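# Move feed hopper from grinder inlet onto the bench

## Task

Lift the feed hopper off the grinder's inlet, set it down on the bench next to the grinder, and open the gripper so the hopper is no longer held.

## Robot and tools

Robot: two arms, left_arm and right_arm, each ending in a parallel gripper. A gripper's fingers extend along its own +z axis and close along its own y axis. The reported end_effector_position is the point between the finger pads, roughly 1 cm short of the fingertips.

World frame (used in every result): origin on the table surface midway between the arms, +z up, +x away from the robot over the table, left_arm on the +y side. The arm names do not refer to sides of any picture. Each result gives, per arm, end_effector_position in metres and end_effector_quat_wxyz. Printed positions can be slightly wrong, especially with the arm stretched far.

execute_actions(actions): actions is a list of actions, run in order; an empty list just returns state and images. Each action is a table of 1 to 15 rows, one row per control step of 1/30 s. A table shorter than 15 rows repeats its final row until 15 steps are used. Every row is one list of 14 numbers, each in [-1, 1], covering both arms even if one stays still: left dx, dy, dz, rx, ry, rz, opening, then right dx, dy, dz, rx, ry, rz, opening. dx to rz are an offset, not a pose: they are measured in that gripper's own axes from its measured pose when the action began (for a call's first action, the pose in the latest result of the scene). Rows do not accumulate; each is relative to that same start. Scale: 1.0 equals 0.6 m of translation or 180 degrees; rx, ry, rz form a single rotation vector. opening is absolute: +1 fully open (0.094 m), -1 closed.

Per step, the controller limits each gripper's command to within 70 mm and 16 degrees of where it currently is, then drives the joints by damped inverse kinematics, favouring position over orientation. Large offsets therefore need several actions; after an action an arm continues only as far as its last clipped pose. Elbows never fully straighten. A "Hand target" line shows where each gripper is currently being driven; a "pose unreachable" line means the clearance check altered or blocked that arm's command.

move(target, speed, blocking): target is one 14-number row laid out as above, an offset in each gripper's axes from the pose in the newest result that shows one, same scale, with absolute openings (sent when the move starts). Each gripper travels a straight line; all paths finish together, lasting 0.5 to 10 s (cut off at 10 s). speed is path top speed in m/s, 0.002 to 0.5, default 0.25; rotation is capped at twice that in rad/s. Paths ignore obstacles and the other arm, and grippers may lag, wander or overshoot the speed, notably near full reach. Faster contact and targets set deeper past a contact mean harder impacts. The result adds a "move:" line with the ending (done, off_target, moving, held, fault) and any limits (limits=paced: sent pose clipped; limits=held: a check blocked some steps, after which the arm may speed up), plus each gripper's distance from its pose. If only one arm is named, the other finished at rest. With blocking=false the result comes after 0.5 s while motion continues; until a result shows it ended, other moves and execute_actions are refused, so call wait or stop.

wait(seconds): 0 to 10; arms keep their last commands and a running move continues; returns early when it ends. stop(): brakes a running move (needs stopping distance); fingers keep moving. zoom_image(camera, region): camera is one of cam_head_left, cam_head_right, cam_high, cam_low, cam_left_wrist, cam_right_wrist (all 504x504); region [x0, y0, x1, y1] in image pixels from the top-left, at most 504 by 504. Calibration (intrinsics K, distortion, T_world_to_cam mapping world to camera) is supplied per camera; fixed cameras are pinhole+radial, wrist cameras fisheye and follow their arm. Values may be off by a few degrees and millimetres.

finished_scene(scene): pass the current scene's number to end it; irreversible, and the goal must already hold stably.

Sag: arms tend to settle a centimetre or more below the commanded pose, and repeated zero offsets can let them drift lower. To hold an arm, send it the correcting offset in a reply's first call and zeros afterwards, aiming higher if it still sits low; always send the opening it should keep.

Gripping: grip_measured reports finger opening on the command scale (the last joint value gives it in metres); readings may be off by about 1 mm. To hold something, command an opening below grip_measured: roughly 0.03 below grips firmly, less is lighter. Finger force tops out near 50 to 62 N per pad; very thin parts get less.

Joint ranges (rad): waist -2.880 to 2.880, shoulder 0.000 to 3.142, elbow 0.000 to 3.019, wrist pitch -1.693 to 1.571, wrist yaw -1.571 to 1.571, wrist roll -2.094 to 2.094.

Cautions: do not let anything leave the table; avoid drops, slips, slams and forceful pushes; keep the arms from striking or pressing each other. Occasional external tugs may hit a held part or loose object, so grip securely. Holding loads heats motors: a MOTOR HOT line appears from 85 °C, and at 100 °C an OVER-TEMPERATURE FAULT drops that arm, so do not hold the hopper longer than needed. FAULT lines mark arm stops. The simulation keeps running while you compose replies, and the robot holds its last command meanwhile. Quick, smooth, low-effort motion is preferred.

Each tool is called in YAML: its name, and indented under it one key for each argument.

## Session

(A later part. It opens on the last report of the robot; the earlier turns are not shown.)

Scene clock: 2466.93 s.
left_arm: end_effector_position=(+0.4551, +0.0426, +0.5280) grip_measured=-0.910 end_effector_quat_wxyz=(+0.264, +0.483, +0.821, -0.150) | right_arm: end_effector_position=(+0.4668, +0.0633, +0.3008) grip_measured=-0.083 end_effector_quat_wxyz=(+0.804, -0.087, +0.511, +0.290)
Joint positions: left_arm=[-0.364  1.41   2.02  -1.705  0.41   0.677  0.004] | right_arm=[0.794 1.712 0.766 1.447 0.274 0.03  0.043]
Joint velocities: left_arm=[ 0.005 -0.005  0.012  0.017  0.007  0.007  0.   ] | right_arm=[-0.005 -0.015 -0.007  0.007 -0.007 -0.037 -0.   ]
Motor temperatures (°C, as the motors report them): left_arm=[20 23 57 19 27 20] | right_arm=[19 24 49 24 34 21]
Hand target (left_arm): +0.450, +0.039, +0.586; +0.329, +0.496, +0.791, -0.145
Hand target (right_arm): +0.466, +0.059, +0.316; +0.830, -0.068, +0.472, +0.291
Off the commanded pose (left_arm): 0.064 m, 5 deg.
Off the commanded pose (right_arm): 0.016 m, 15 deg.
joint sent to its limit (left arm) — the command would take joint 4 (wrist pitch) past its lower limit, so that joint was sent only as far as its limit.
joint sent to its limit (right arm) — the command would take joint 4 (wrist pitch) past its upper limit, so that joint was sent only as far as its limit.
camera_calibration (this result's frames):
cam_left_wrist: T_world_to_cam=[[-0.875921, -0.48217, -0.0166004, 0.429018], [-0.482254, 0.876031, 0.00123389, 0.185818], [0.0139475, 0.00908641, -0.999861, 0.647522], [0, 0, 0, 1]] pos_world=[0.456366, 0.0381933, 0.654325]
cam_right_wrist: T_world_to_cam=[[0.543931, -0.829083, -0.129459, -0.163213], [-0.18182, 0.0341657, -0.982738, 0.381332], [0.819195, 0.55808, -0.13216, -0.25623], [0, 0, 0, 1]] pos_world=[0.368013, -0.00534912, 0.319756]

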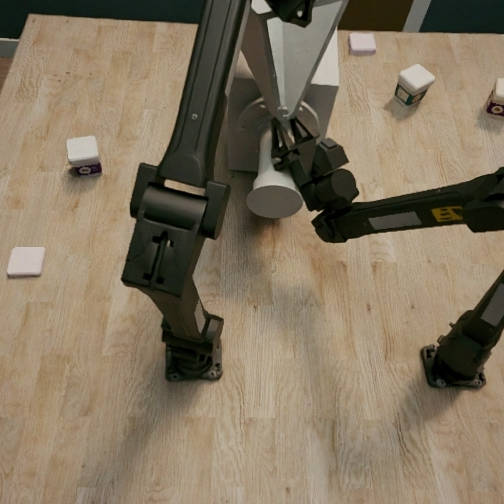

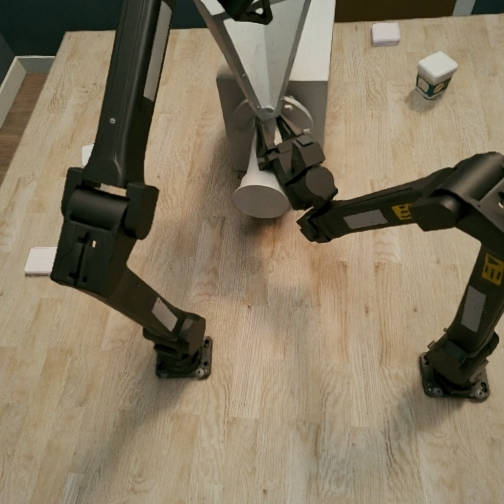

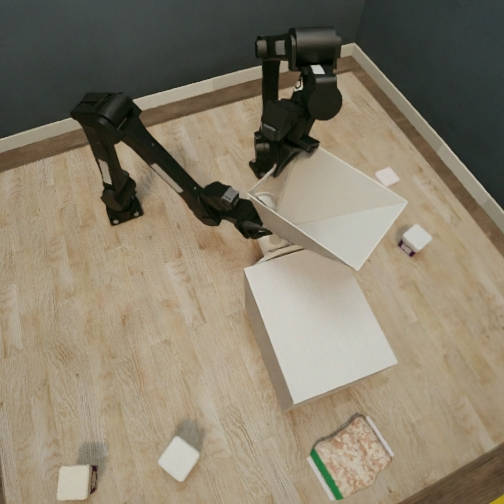

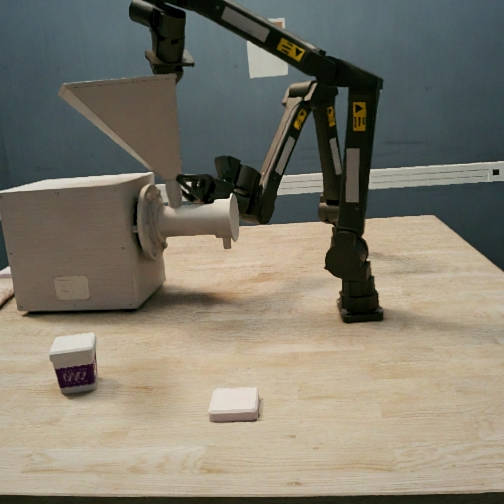

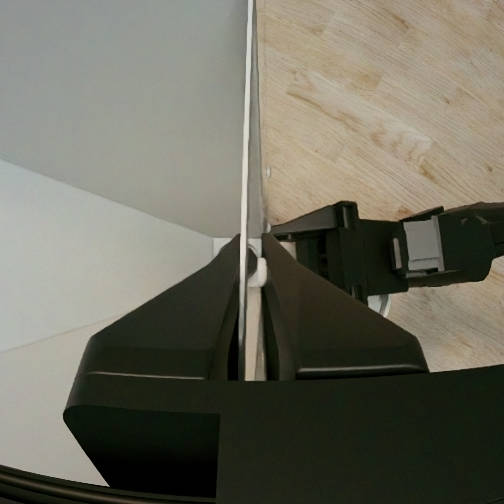

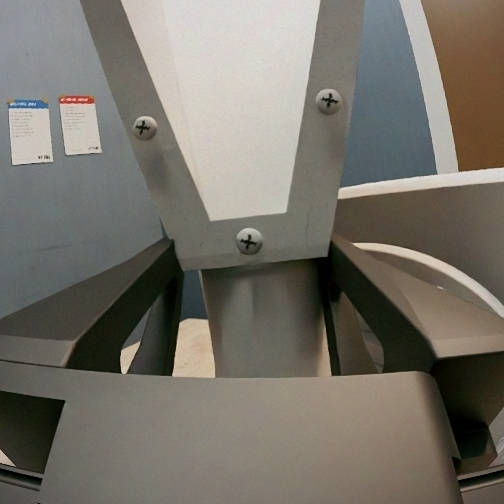

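execute_actions:
  actions:
    - [[-0.068,-0.025,-0.081,0,0,0,-1,-0.02,0,0,0,0.03,0,1]]
    - [[-0.068,-0.042,-0.081,0.0217,0,0.0257,-1,-0.065,0.022,-0.0575,0,0.06,0,1]]
    - [[-0.068,-0.042,-0.081,0.0217,0,0.0257,-1,-0.04,0,-0.02,0,0.04,0,1]]
    - [[-0.068,-0.025,-0.081,-0.0217,0,-0.0257,-1,-0.04,0,0,0,0,0,1]]
    - [[-0.068,-0.008,-0.081,0.0217,0,0.0257,-1,-0.04,0,0,0,0,0,1]]
    - [[-0.068,-0.042,-0.081,0.0217,0,0.0257,-1,-0.04,0,0,0,0,0,1]]
    - [[-0.066,-0.05,-0.078,-0.0217,0,-0.0257,-1,-0.04,0,0,0,0,0,1]]
    - [[-0.068,-0.033,-0.081,0,0,0,-1,-0.04,0,0,0,0,0,1]]

zoom_image:
  camera: "cam_low"
  region: [100, 100, 300, 260]

Scene clock: 2502.87 s.
left_arm: end_effector_position=(+0.4501, +0.0379, +0.5259) grip_measured=-0.903 end_effector_quat_wxyz=(+0.256, +0.480, +0.831, -0.113) | right_arm: end_effector_position=(+0.3671, -0.0141, +0.3482) grip_measured=+1.000 end_effector_quat_wxyz=(+0.639, -0.188, +0.709, +0.232)
Joint positions: left_arm=[-0.414  1.403  2.02  -1.705  0.309  0.635  0.005] | right_arm=[0.834 0.91  0.635 0.196 0.257 0.108 0.094]
Joint velocities: left_arm=[-0.005 -0.024  0.012 -0.007  0.051  0.022  0.001] | right_arm=[-0.005  0.015 -0.007  0.002  0.022  0.022  0.   ]
Motor temperatures (°C, as the motors report them): left_arm=[20 23 57 19 26 20] | right_arm=[19 23 48 22 26 20]
Hand target (left_arm): +0.428, +0.023, +0.583; +0.312, +0.466, +0.820, -0.115
Hand target (right_arm): +0.372, -0.014, +0.378; +0.653, -0.179, +0.696, +0.239
Off the commanded pose (left_arm): 0.067 m, 0 deg.
Off the commanded pose (right_arm): 0.031 m, 3 deg.
joint sent to its limit (left arm) — the command would take joint 4 (wrist pitch) past its lower limit, so that joint was sent only as far as its limit.
camera_calibration (this result's frames):
cam_left_wrist: T_world_to_cam=[[-0.859619, -0.506875, -0.0642909, 0.441082], [-0.510192, 0.858333, 0.0544837, 0.172818], [0.0275666, 0.0796359, -0.996443, 0.634873], [0, 0, 0, 1]] pos_world=[0.449831, 0.0246793, 0.651556]
cam_right_wrist: T_world_to_cam=[[0.564289, -0.823653, -0.0563373, -0.199891], [-0.552734, -0.326228, -0.766851, 0.468322], [0.61324, 0.463865, -0.639348, 0.12581], [0, 0, 0, 1]] pos_world=[0.294502, -0.07022, 0.428308]

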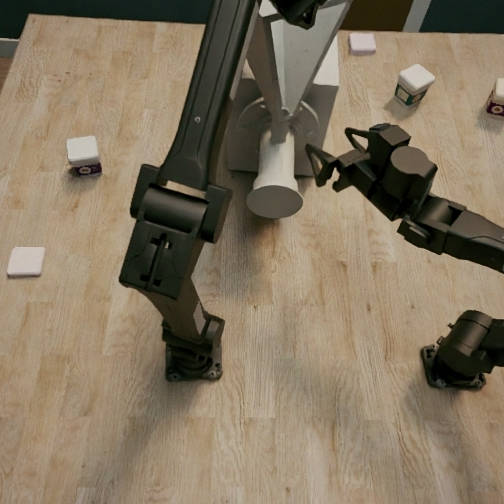

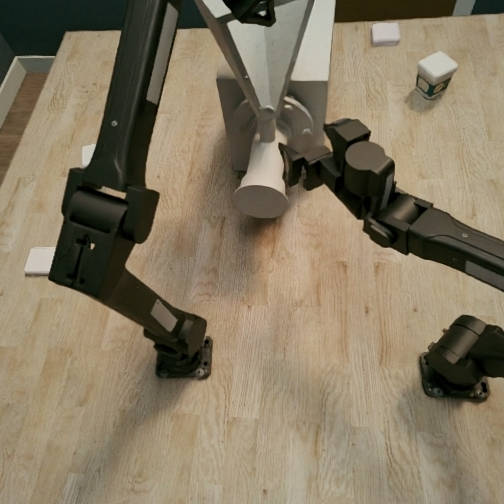

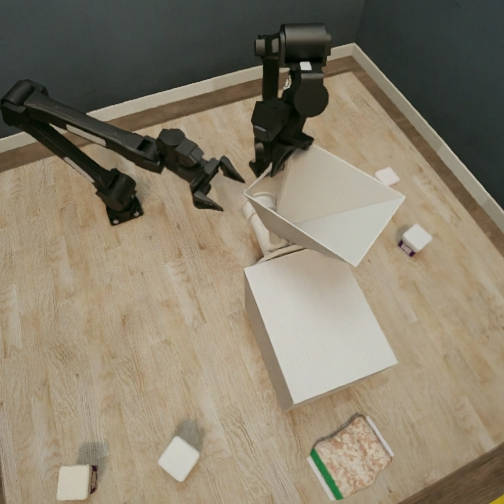

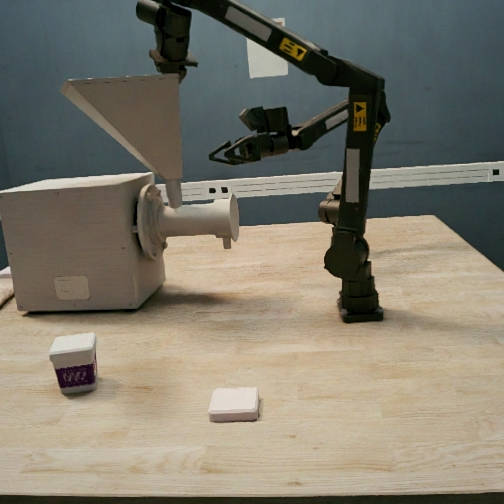

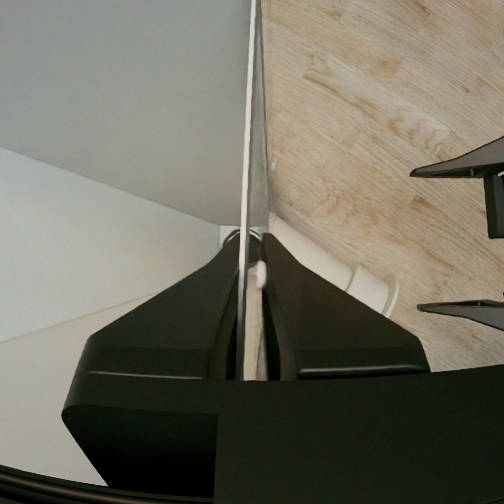

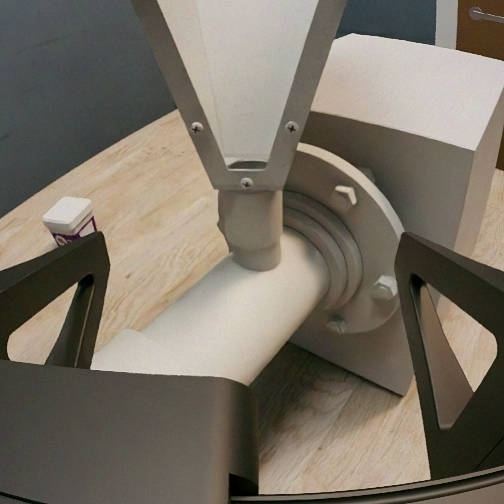

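Region (100, 100, 300, 260) of cam_low's 504x504 image, scaled by 2.520, with more detail than that image has; it fills the top 403 rows of this view, and the rest is white.

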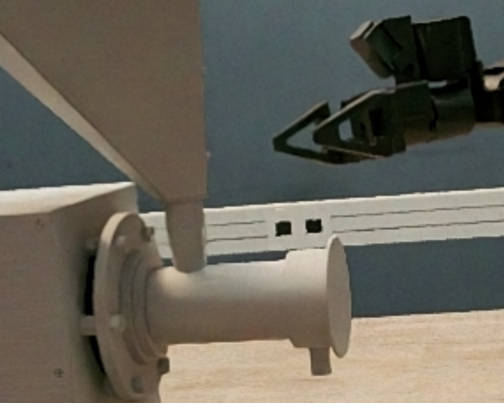

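zoom_image:
  camera: "cam_right_wrist"
  region: [170, 140, 330, 300]

Region (170, 140, 330, 300) of cam_right_wrist's 504x504 image, scaled by 3.150, with more detail than that image has.

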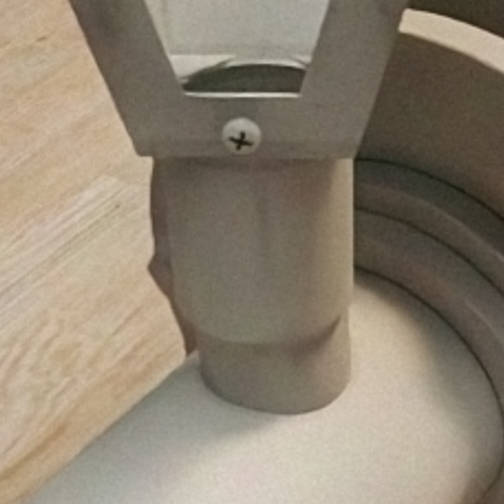

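execute_actions:
  actions:
    - [[-0.018,0.014,-0.106,0,-0.017,0,-1,-0.05,0,0,0,0,0,1]]
    - [[-0.018,0.014,-0.106,0,-0.01,0,-1,-0.05,0,0,0,0,0,1]]
    - [[-0.018,0.014,-0.106,0,0,0,-1,-0.05,0,0,0,0,0,1]]
    - [[-0.03,0.014,-0.103,0,0,0,-1,-0.05,0,0,0,0,0,1]]

zoom_image:
  camera: "cam_right_wrist"
  region: [130, 100, 370, 340]

Scene clock: 2557.00 s.
left_arm: end_effector_position=(+0.4550, +0.0497, +0.5289) grip_measured=-0.917 end_effector_quat_wxyz=(+0.265, +0.457, +0.831, -0.173) | right_arm: end_effector_position=(+0.3541, -0.0215, +0.3188) grip_measured=+1.000 end_effector_quat_wxyz=(+0.563, -0.234, +0.768, +0.196)
Joint positions: left_arm=[-0.333  1.403  2.008 -1.705  0.456  0.638  0.004] | right_arm=[ 0.833  0.873  0.678 -0.106  0.224  0.108  0.094]
Joint velocities: left_arm=[ 0.005  0.015  0.002  0.012 -0.022 -0.022  0.001] | right_arm=[ 0.005  0.005 -0.012  0.002 -0.022  0.007  0.   ]
Motor temperatures (°C, as the motors report them): left_arm=[21 23 55 19 23 20] | right_arm=[19 23 53 20 23 19]
Hand target (left_arm): +0.446, +0.073, +0.584; +0.328, +0.437, +0.823, -0.157
Hand target (right_arm): +0.361, -0.020, +0.354; +0.582, -0.223, +0.755, +0.204
Off the commanded pose (left_arm): 0.064 m, 1 deg.
Off the commanded pose (right_arm): 0.037 m, 3 deg.
joint sent to its limit (left arm) — the command would take joint 4 (wrist pitch) past its lower limit, so that joint was sent only as far as its limit.
camera_calibration (this result's frames):
cam_left_wrist: T_world_to_cam=[[-0.85474, -0.517614, 0.0386536, 0.39528], [-0.518632, 0.854679, -0.0233384, 0.210207], [-0.0209561, -0.0399952, -0.99898, 0.666213], [0, 0, 0, 1]] pos_world=[0.460843, 0.0515882, 0.65516]
cam_right_wrist: T_world_to_cam=[[0.585135, -0.810906, -0.00692338, -0.223177], [-0.643315, -0.458972, -0.612773, 0.416258], [0.493724, 0.363009, -0.790229, 0.206617], [0, 0, 0, 1]] pos_world=[0.296362, -0.0649283, 0.416802]

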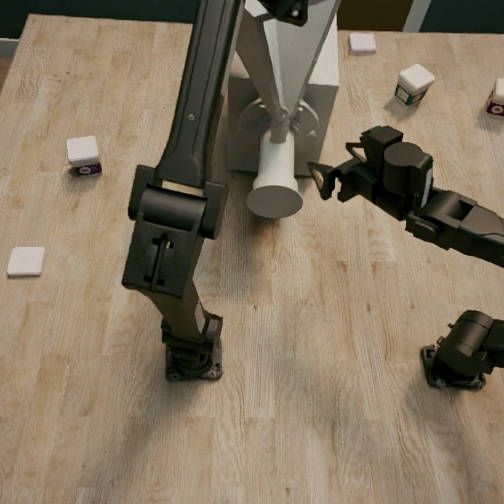

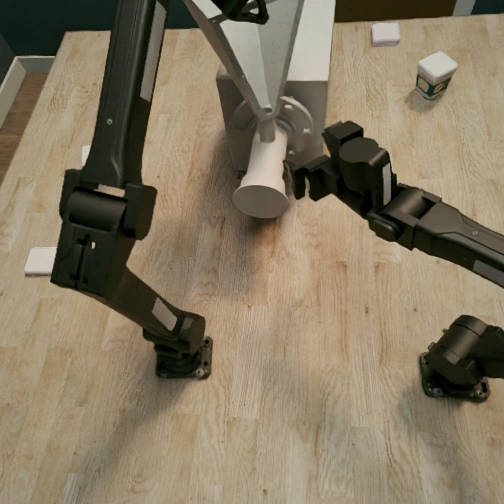

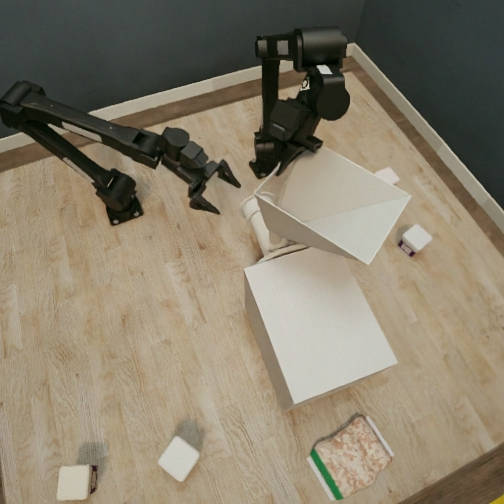

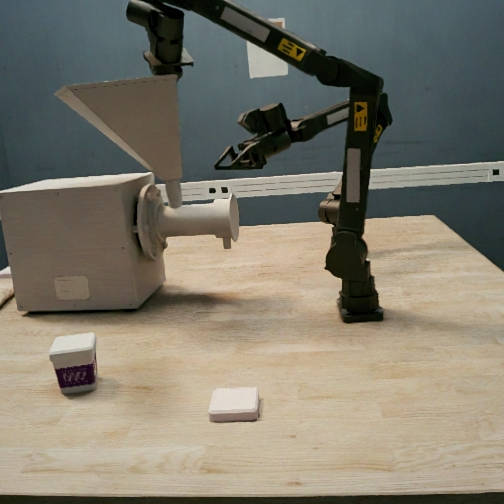

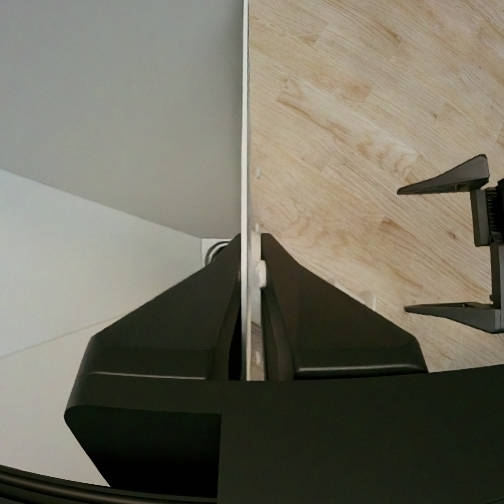

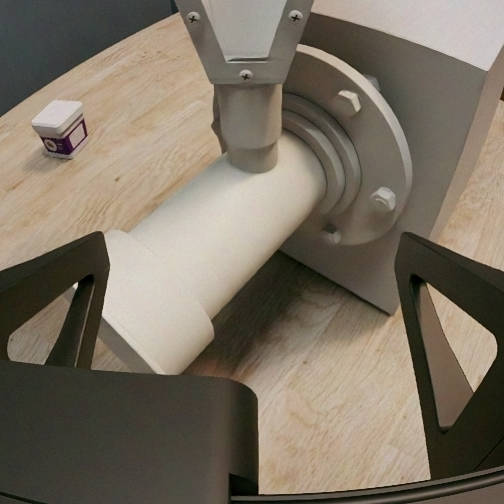

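Region (130, 100, 370, 340) of cam_right_wrist's 504x504 image, scaled by 2.100, with more detail than that image has.

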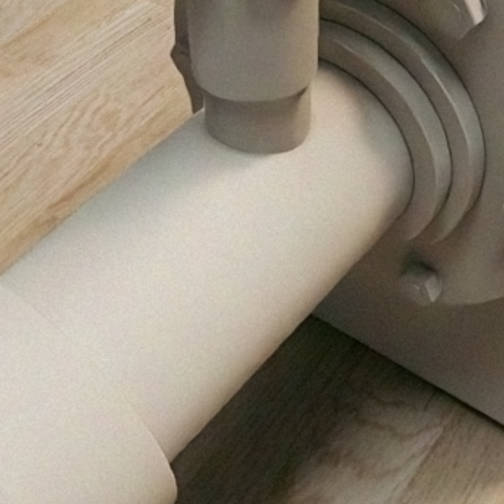

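execute_actions:
  actions:
    - [[-0.0266,-0.012,-0.105,0,0,0,-1,-0.065,0,0.01,0,-0.015,0,1]]
    - [[-0.0266,-0.012,-0.105,0,0,0,-1,-0.06,0,0.01,0,-0.015,0,1]]
    - [[-0.044,-0.012,-0.092,0,0,0,-1,-0.06,0,0.01,0,-0.015,0,1]]
    - [[-0.044,-0.012,-0.092,0,0,0,-1,-0.06,0,0.01,0,-0.015,0,1]]
    - [[-0.0266,-0.012,-0.105,0,0,0,-1,-0.06,0,0.01,0,-0.015,0,1]]
    - [[-0.06,-0.012,-0.08,0,0,0,-1,-0.06,0,0.01,0,-0.015,0,1]]
    - [[-0.04,-0.012,-0.095,0,0,0,-1,-0.06,0,0.01,0,-0.015,0,1]]
    - [[-0.04,-0.012,-0.095,0,0,0,-1,-0.06,0,0.01,0,-0.015,0,1]]

zoom_image:
  camera: "cam_low"
  region: [100, 100, 300, 260]

Scene clock: 2581.57 s.
left_arm: end_effector_position=(+0.4552, +0.0484, +0.5272) grip_measured=-0.917 end_effector_quat_wxyz=(+0.260, +0.449, +0.837, -0.172) | right_arm: end_effector_position=(+0.3728, +0.0018, +0.3289) grip_measured=+1.000 end_effector_quat_wxyz=(+0.560, -0.260, +0.763, +0.191)
Joint positions: left_arm=[-0.34   1.404  2.007 -1.705  0.445  0.615  0.004] | right_arm=[ 0.821  0.962  0.759 -0.106  0.186  0.06   0.094]
Joint velocities: left_arm=[-0.005 -0.015 -0.002  0.002  0.051 -0.037  0.   ] | right_arm=[-0.005 -0.005 -0.002 -0.012  0.022  0.007  0.   ]
Motor temperatures (°C, as the motors report them): left_arm=[21 23 54 19 23 20] | right_arm=[19 22 54 20 23 19]
Hand target (left_arm): +0.438, +0.059, +0.583; +0.320, +0.432, +0.827, -0.165
Hand target (right_arm): +0.383, +0.007, +0.360; +0.579, -0.252, +0.750, +0.197
Off the commanded pose (left_arm): 0.062 m, 0 deg.
Off the commanded pose (right_arm): 0.034 m, 3 deg.
joint sent to its limit (left arm) — the command would take joint 4 (wrist pitch) past its lower limit, so that joint was sent only as far as its limit.
camera_calibration (this result's frames):
cam_left_wrist: T_world_to_cam=[[-0.845372, -0.532135, 0.0466753, 0.387065], [-0.533219, 0.845861, -0.0140642, 0.213514], [-0.0319968, -0.0367776, -0.998811, 0.669249], [0, 0, 0, 1]] pos_world=[0.462478, 0.0499811, 0.65339]
cam_right_wrist: T_world_to_cam=[[0.615617, -0.787485, 0.0297152, -0.238674], [-0.61663, -0.504845, -0.604069, 0.432461], [0.490697, 0.353552, -0.796378, 0.200077], [0, 0, 0, 1]] pos_world=[0.315423, -0.0403643, 0.427666]

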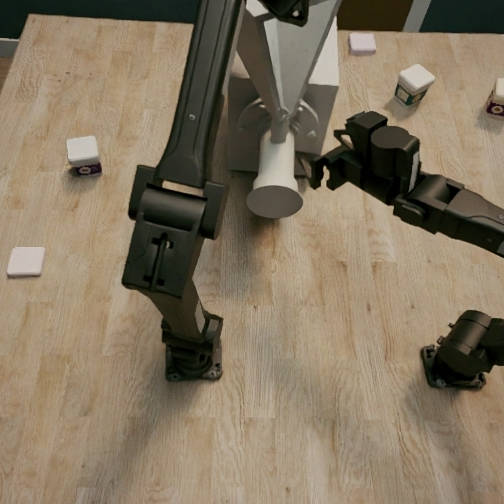

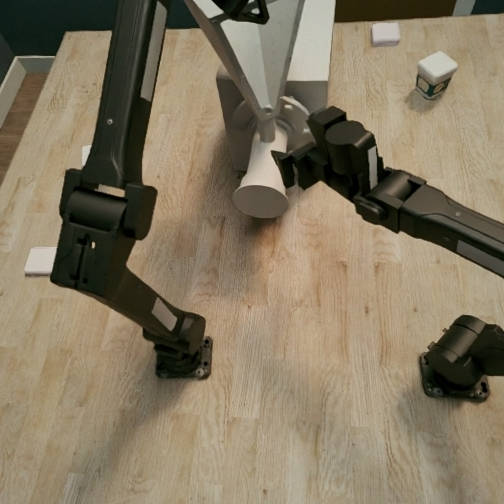

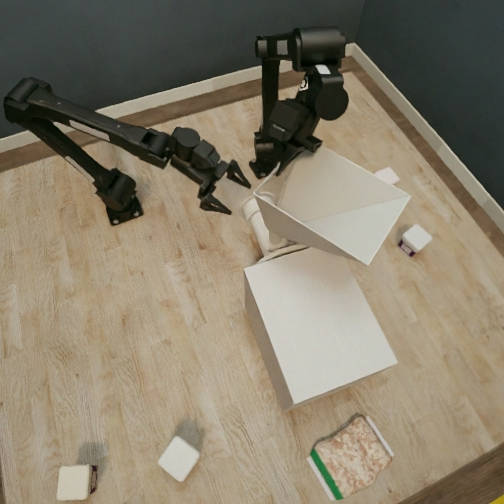

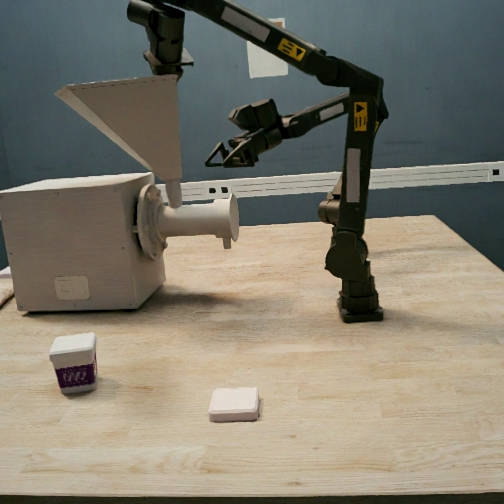

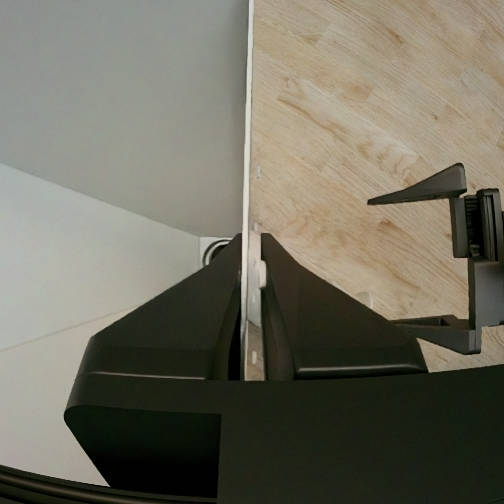

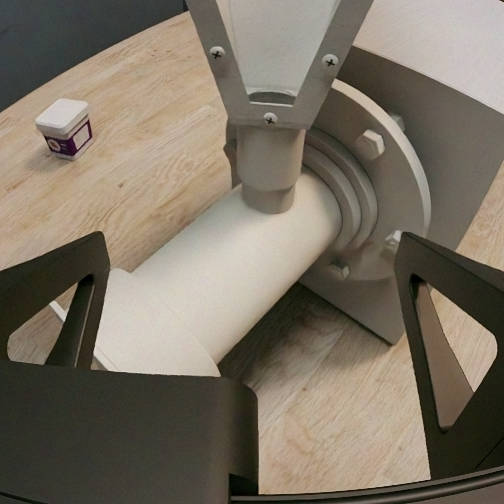

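Region (100, 100, 300, 260) of cam_low's 504x504 image, scaled by 2.520, with more detail than that image has; it fills the top 403 rows of this view, and the rest is white.

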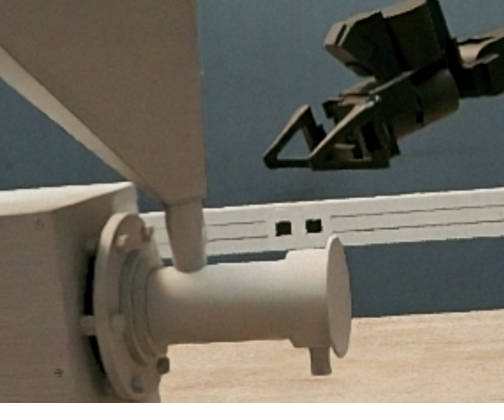

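execute_actions:
  actions:
    - [[-0.029,-0.013,-0.108,0.05,0.004,0.0665,-1,-0.055,0,-0.01,0,0,0,1]]
    - [[-0.029,-0.013,-0.108,0.05,0.004,0.0665,-1,-0.05,0,-0.01,0,0,0,1]]
    - [[-0.029,-0.013,-0.108,0.05,0.004,0.0665,-1,-0.05,0,-0.01,0,0,0,1]]
    - [[-0.029,-0.013,-0.108,0.05,0.004,0.0665,-1,-0.05,0,-0.01,0,0,0,1]]
    - [[-0.058,-0.013,-0.092,-0.05,-0.004,-0.0665,-1,-0.05,0,-0.01,0,0,0,1]]
    - [[-0.058,-0.013,-0.092,-0.05,-0.004,-0.0665,-1,-0.05,0,-0.01,0,0,0,1]]
    - [[-0.058,-0.013,-0.092,-0.05,-0.004,-0.0665,-1,-0.05,0,-0.01,0,0,0,1]]
    - [[-0.058,-0.013,-0.092,-0.05,-0.004,-0.0665,-1,-0.05,0,-0.01,0,0,0,1]]

zoom_image:
  camera: "cam_low"
  region: [100, 100, 300, 260]

Scene clock: 2635.77 s.
left_arm: end_effector_position=(+0.4598, +0.0454, +0.5311) grip_measured=-0.910 end_effector_quat_wxyz=(+0.246, +0.325, +0.908, -0.099) | right_arm: end_effector_position=(+0.3612, -0.0115, +0.3242) grip_measured=+1.000 end_effector_quat_wxyz=(+0.432, -0.307, +0.840, +0.119)
Joint positions: left_arm=[-0.438  1.416  2.058 -1.705  0.183  0.278  0.004] | right_arm=[ 0.821  1.     0.964 -0.618  0.186  0.06   0.094]
Joint velocities: left_arm=[ 0.005 -0.005  0.002 -0.032 -0.007 -0.037  0.001] | right_arm=[-0.005  0.015  0.002 -0.017  0.022  0.022  0.   ]
Motor temperatures (°C, as the motors report them): left_arm=[21 23 53 19 24 20] | right_arm=[19 22 55 20 22 19]
Hand target (left_arm): +0.447, +0.053, +0.592; +0.307, +0.253, +0.910, -0.117
Hand target (right_arm): +0.368, -0.005, +0.351; +0.447, -0.302, +0.832, +0.127
Off the commanded pose (left_arm): 0.066 m, 9 deg.
Off the commanded pose (right_arm): 0.029 m, 2 deg.
joint sent to its limit (left arm) — the command would take joint 4 (wrist pitch) past its lower limit, so that joint was sent only as far as its limit.
camera_calibration (this result's frames):
cam_left_wrist: T_world_to_cam=[[-0.643219, -0.765551, 0.0141693, 0.324035], [-0.762269, 0.641987, 0.082456, 0.281863], [-0.0722208, 0.0422364, -0.996494, 0.686864], [0, 0, 0, 1]] pos_world=[0.472886, 0.0381022, 0.656623]
cam_right_wrist: T_world_to_cam=[[0.629773, -0.771403, 0.0912358, -0.266657], [-0.720526, -0.624006, -0.302421, 0.35407], [0.29022, 0.124719, -0.948798, 0.325907], [0, 0, 0, 1]] pos_world=[0.328465, -0.0254049, 0.440627]

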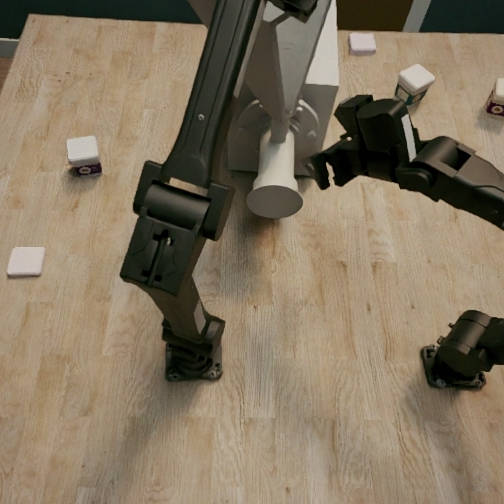

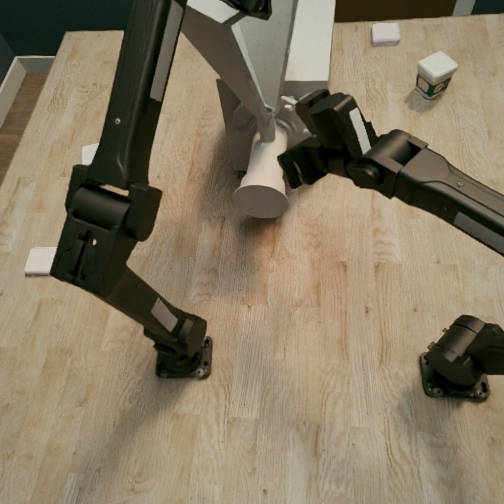

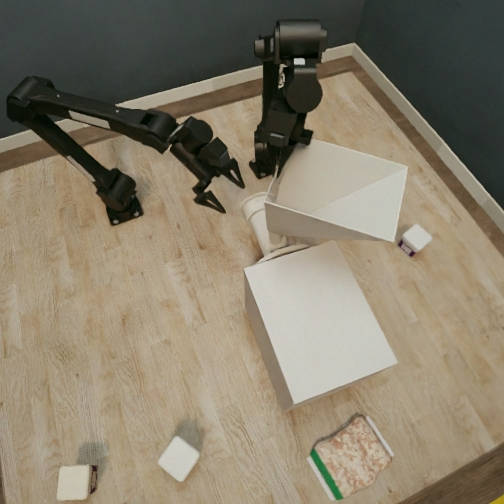

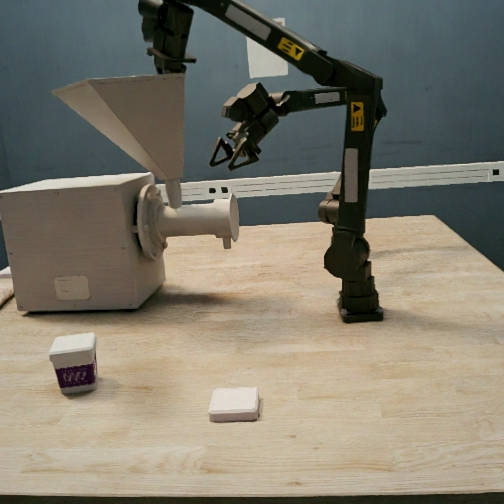

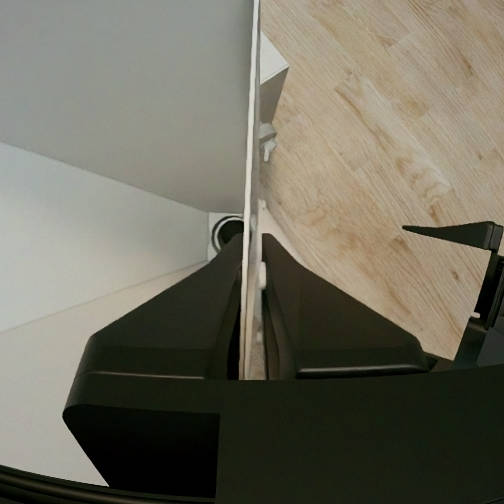

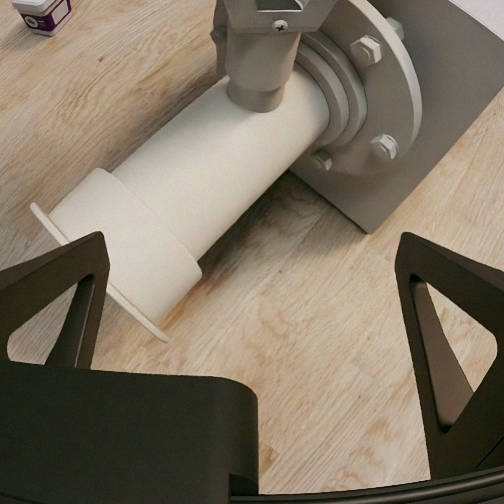

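Region (100, 100, 300, 260) of cam_low's 504x504 image, scaled by 2.520, with more detail than that image has; it fills the top 403 rows of this view, and the rest is white.

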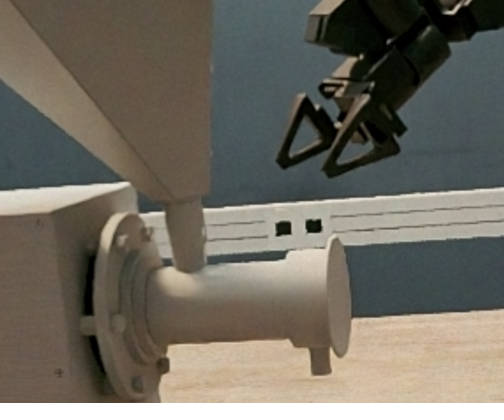

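execute_actions:
  actions:
    - [[-0.048,-0.01,-0.0975,-0.0425,-0.002,-0.0717,-1,-0.05,0,-0.05,0,-0.03,0,1]]
    - [[-0.048,-0.01,-0.0975,-0.0425,-0.002,-0.0717,-1,-0.05,0,-0.05,0,-0.03,0,1]]
    - [[-0.048,-0.01,-0.0975,-0.0425,-0.002,-0.0717,-1,-0.045,0,-0.01,0,-0.025,0,1]]
    - [[-0.024,-0.01,-0.106,0.0425,0.002,0.0717,-1,-0.045,0,-0.01,0,-0.025,0,1]]
    - [[-0.024,-0.01,-0.106,0.0425,0.002,0.0717,-1,-0.045,0,-0.01,0,-0.025,0,1]]
    - [[-0.024,-0.01,-0.106,0.0425,0.002,0.0717,-1,-0.045,0,-0.01,0,-0.025,0,1]]
    - [[-0.024,-0.01,-0.106,0.0425,0.002,0.0717,-1,-0.045,0,-0.01,0,-0.025,0,1]]
    - [[-0.024,-0.01,-0.106,0.0425,0.002,0.0717,-1,-0.045,0,-0.01,0,-0.025,0,1]]
    - [[-0.024,-0.01,-0.106,0.0425,0.002,0.0717,-1,-0.045,0,-0.01,0,-0.025,0,1]]
    - [[-0.024,-0.01,-0.106,0.0425,0.002,0.0717,-1,-0.045,0,-0.01,0,-0.025,0,1]]
    - [[-0.024,-0.01,-0.106,0.0425,0.002,0.0717,-1,-0.045,0,-0.01,0,-0.025,0,1]]
    - [[-0.024,-0.01,-0.106,0.0425,0.002,0.0717,-1,-0.045,0,-0.01,0,-0.025,0,1]]

Scene clock: 2665.37 s.
left_arm: end_effector_position=(+0.4622, +0.0470, +0.5456) grip_measured=-0.722 end_effector_quat_wxyz=(+0.232, +0.278, +0.883, -0.299) | right_arm: end_effector_position=(+0.3600, -0.0194, +0.4788) grip_measured=+1.000 end_effector_quat_wxyz=(+0.647, -0.253, +0.697, +0.179)
Joint positions: left_arm=[-0.275  1.429  2.04  -1.705  0.638  0.253  0.013] | right_arm=[ 0.834  0.849  0.964 -0.217  0.245 -0.055  0.094]
Joint velocities: left_arm=[-0.005 -0.005  0.002 -0.002 -0.007 -0.022  0.001] | right_arm=[ 0.005 -0.005 -0.012 -0.002  0.007 -0.022  0.   ]
Motor temperatures (°C, as the motors report them): left_arm=[21 23 55 19 24 22] | right_arm=[19 22 54 20 21 19]
Hand target (left_arm): +0.448, +0.069, +0.595; +0.312, +0.333, +0.843, -0.284
Hand target (right_arm): +0.357, -0.019, +0.494; +0.659, -0.251, +0.685, +0.184
Off the commanded pose (left_arm): 0.060 m, 11 deg.
Off the commanded pose (right_arm): 0.016 m, 2 deg.
joint sent to its limit (left arm) — the command would take joint 4 (wrist pitch) past its lower limit, so that joint was sent only as far as its limit.
camera_calibration (this result's frames):
cam_left_wrist: T_world_to_cam=[[-0.63651, -0.664495, 0.391537, 0.112949], [-0.737855, 0.672439, -0.0582817, 0.345551], [-0.224557, -0.325994, -0.918315, 0.746415], [0, 0, 0, 1]] pos_world=[0.494472, 0.0860188, 0.661359]
cam_right_wrist: T_world_to_cam=[[0.583121, -0.804854, 0.110364, -0.279184], [-0.483632, -0.453082, -0.748877, 0.526879], [0.65274, 0.38331, -0.653455, 0.207059], [0, 0, 0, 1]] pos_world=[0.282458, -0.0653503, 0.560683]

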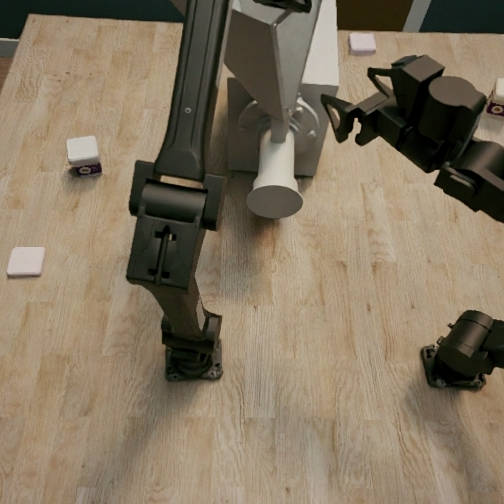

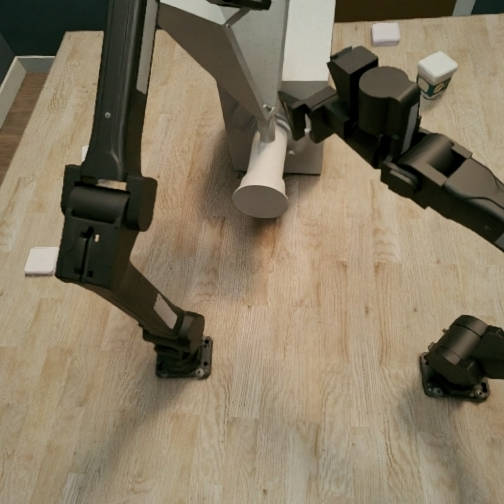

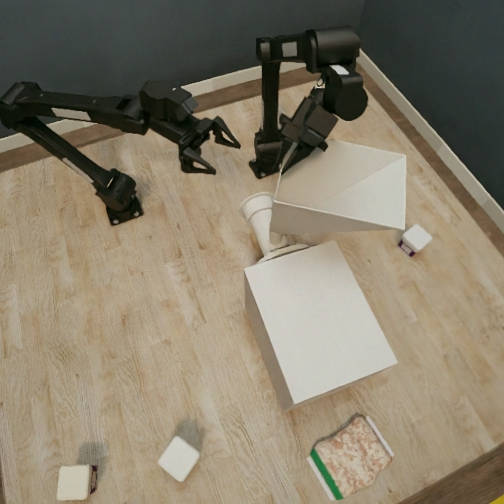

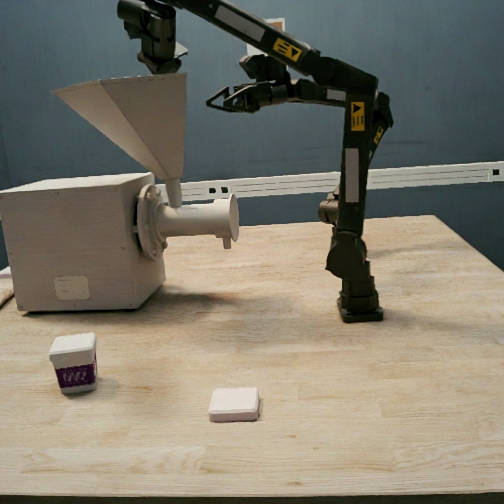

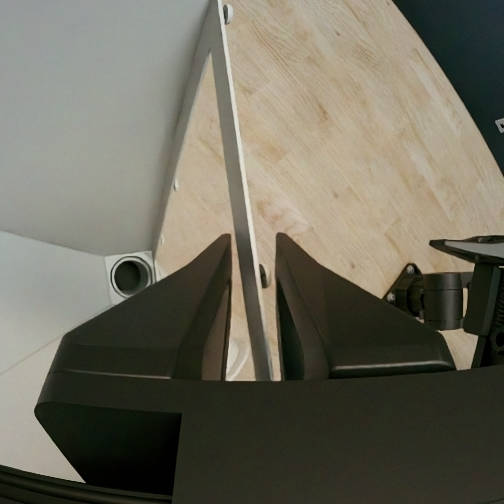

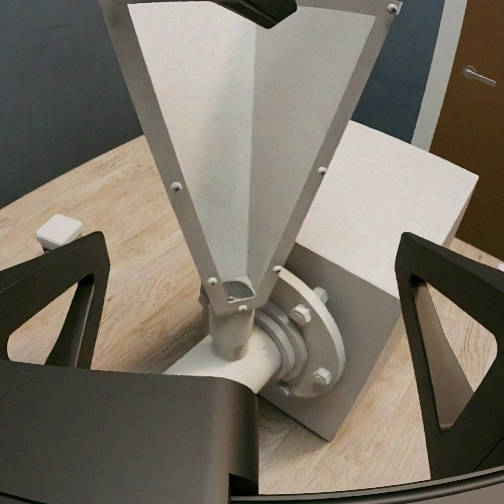

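move:
  target: [0.019,0.0074,0.022,-0.1135,0.0404,0.0545,-0.6,0.264,0.027,0.184,0,0,0,1]
  speed: 0.15

zoom_image:
  camera: "cam_low"
  region: [60, 40, 300, 260]

Scene clock: 2723.10 s.
left_arm: end_effector_position=(+0.4631, +0.0510, +0.5188) grip_measured=-0.602 end_effector_quat_wxyz=(+0.233, +0.313, +0.915, -0.100) | right_arm: end_effector_position=(+0.4317, +0.0432, +0.3070) grip_measured=+1.000 end_effector_quat_wxyz=(+0.641, -0.257, +0.700, +0.180)
Joint positions: left_arm=[-0.422  1.415  2.026 -1.701  0.188  0.269  0.019] | right_arm=[ 0.793  1.223  0.749  0.359  0.196 -0.055  0.094]
Joint velocities: left_arm=[-0.005  0.005 -0.007  0.007 -0.051 -0.007 -0.001] | right_arm=[ 0.005 -0.015 -0.012 -0.002 -0.007 -0.007  0.   ]
Motor temperatures (°C, as the motors report them): left_arm=[21 24 50 19 29 23] | right_arm=[19 22 51 20 20 19]
Hand target (left_arm): +0.460, +0.047, +0.527; +0.249, +0.324, +0.907, -0.099
Hand target (right_arm): +0.436, +0.040, +0.310; +0.647, -0.253, +0.697, +0.179
Off the commanded pose (left_arm): 0.011 m, 2 deg.
Off the commanded pose (right_arm): 0.006 m, 1 deg.
move: off_target (left_arm)
camera_calibration (this result's frames):
cam_left_wrist: T_world_to_cam=[[-0.62537, -0.779702, 0.0312688, 0.314226], [-0.773592, 0.624727, 0.106167, 0.275649], [-0.102313, 0.0422043, -0.993857, 0.687137], [0, 0, 0, 1]] pos_world=[0.480051, 0.0437973, 0.643825]
cam_right_wrist: T_world_to_cam=[[0.590461, -0.799693, 0.108844, -0.254532], [-0.489645, -0.462167, -0.739358, 0.461288], [0.641563, 0.383267, -0.664457, 0.0321727], [0, 0, 0, 1]] pos_world=[0.355518, -0.00268568, 0.390139]

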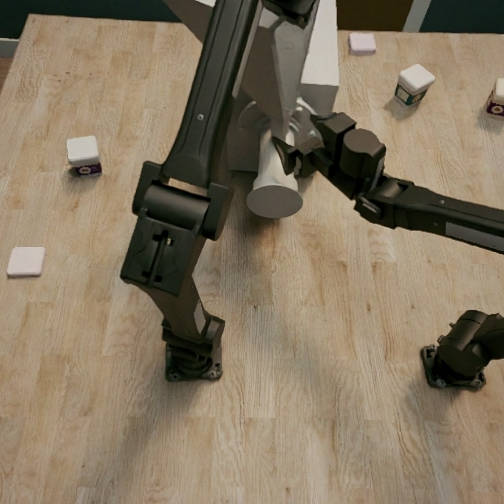

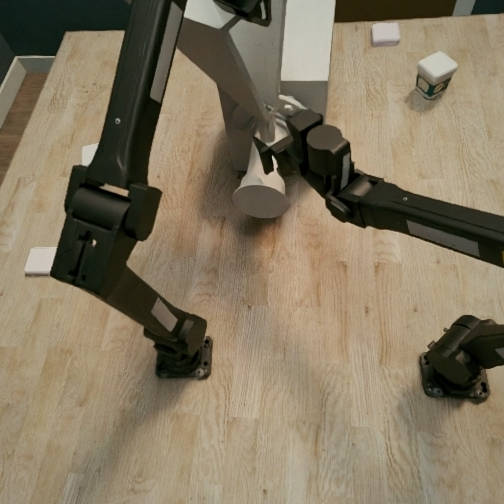

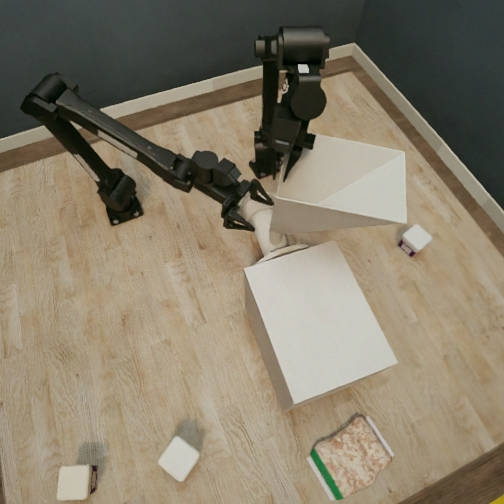

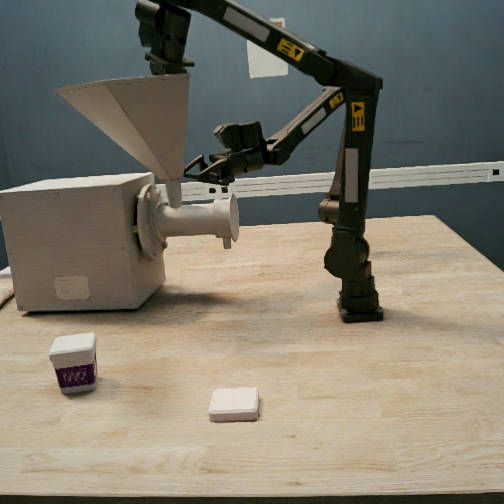

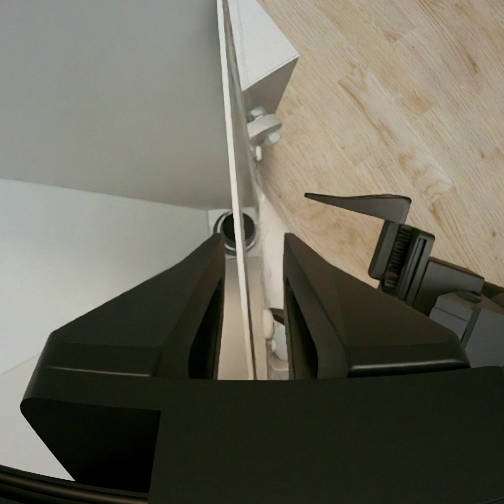

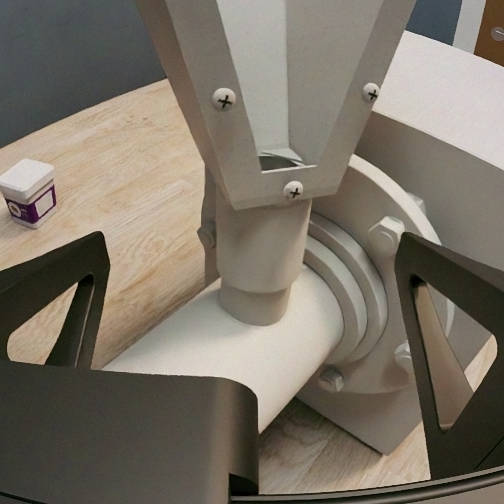

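Region (60, 40, 300, 260) of cam_low's 504x504 image, scaled by 2.100, with more detail than that image has; it fills the top 462 rows of this view, and the rest is white.

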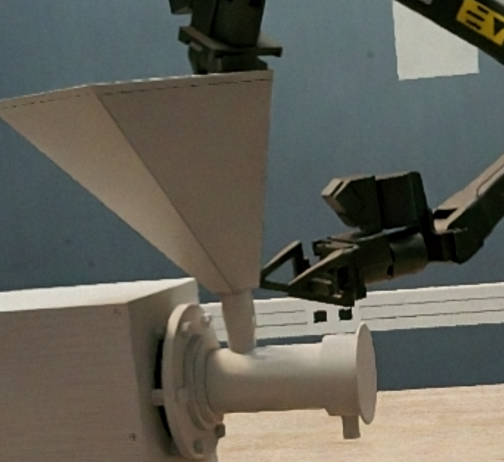

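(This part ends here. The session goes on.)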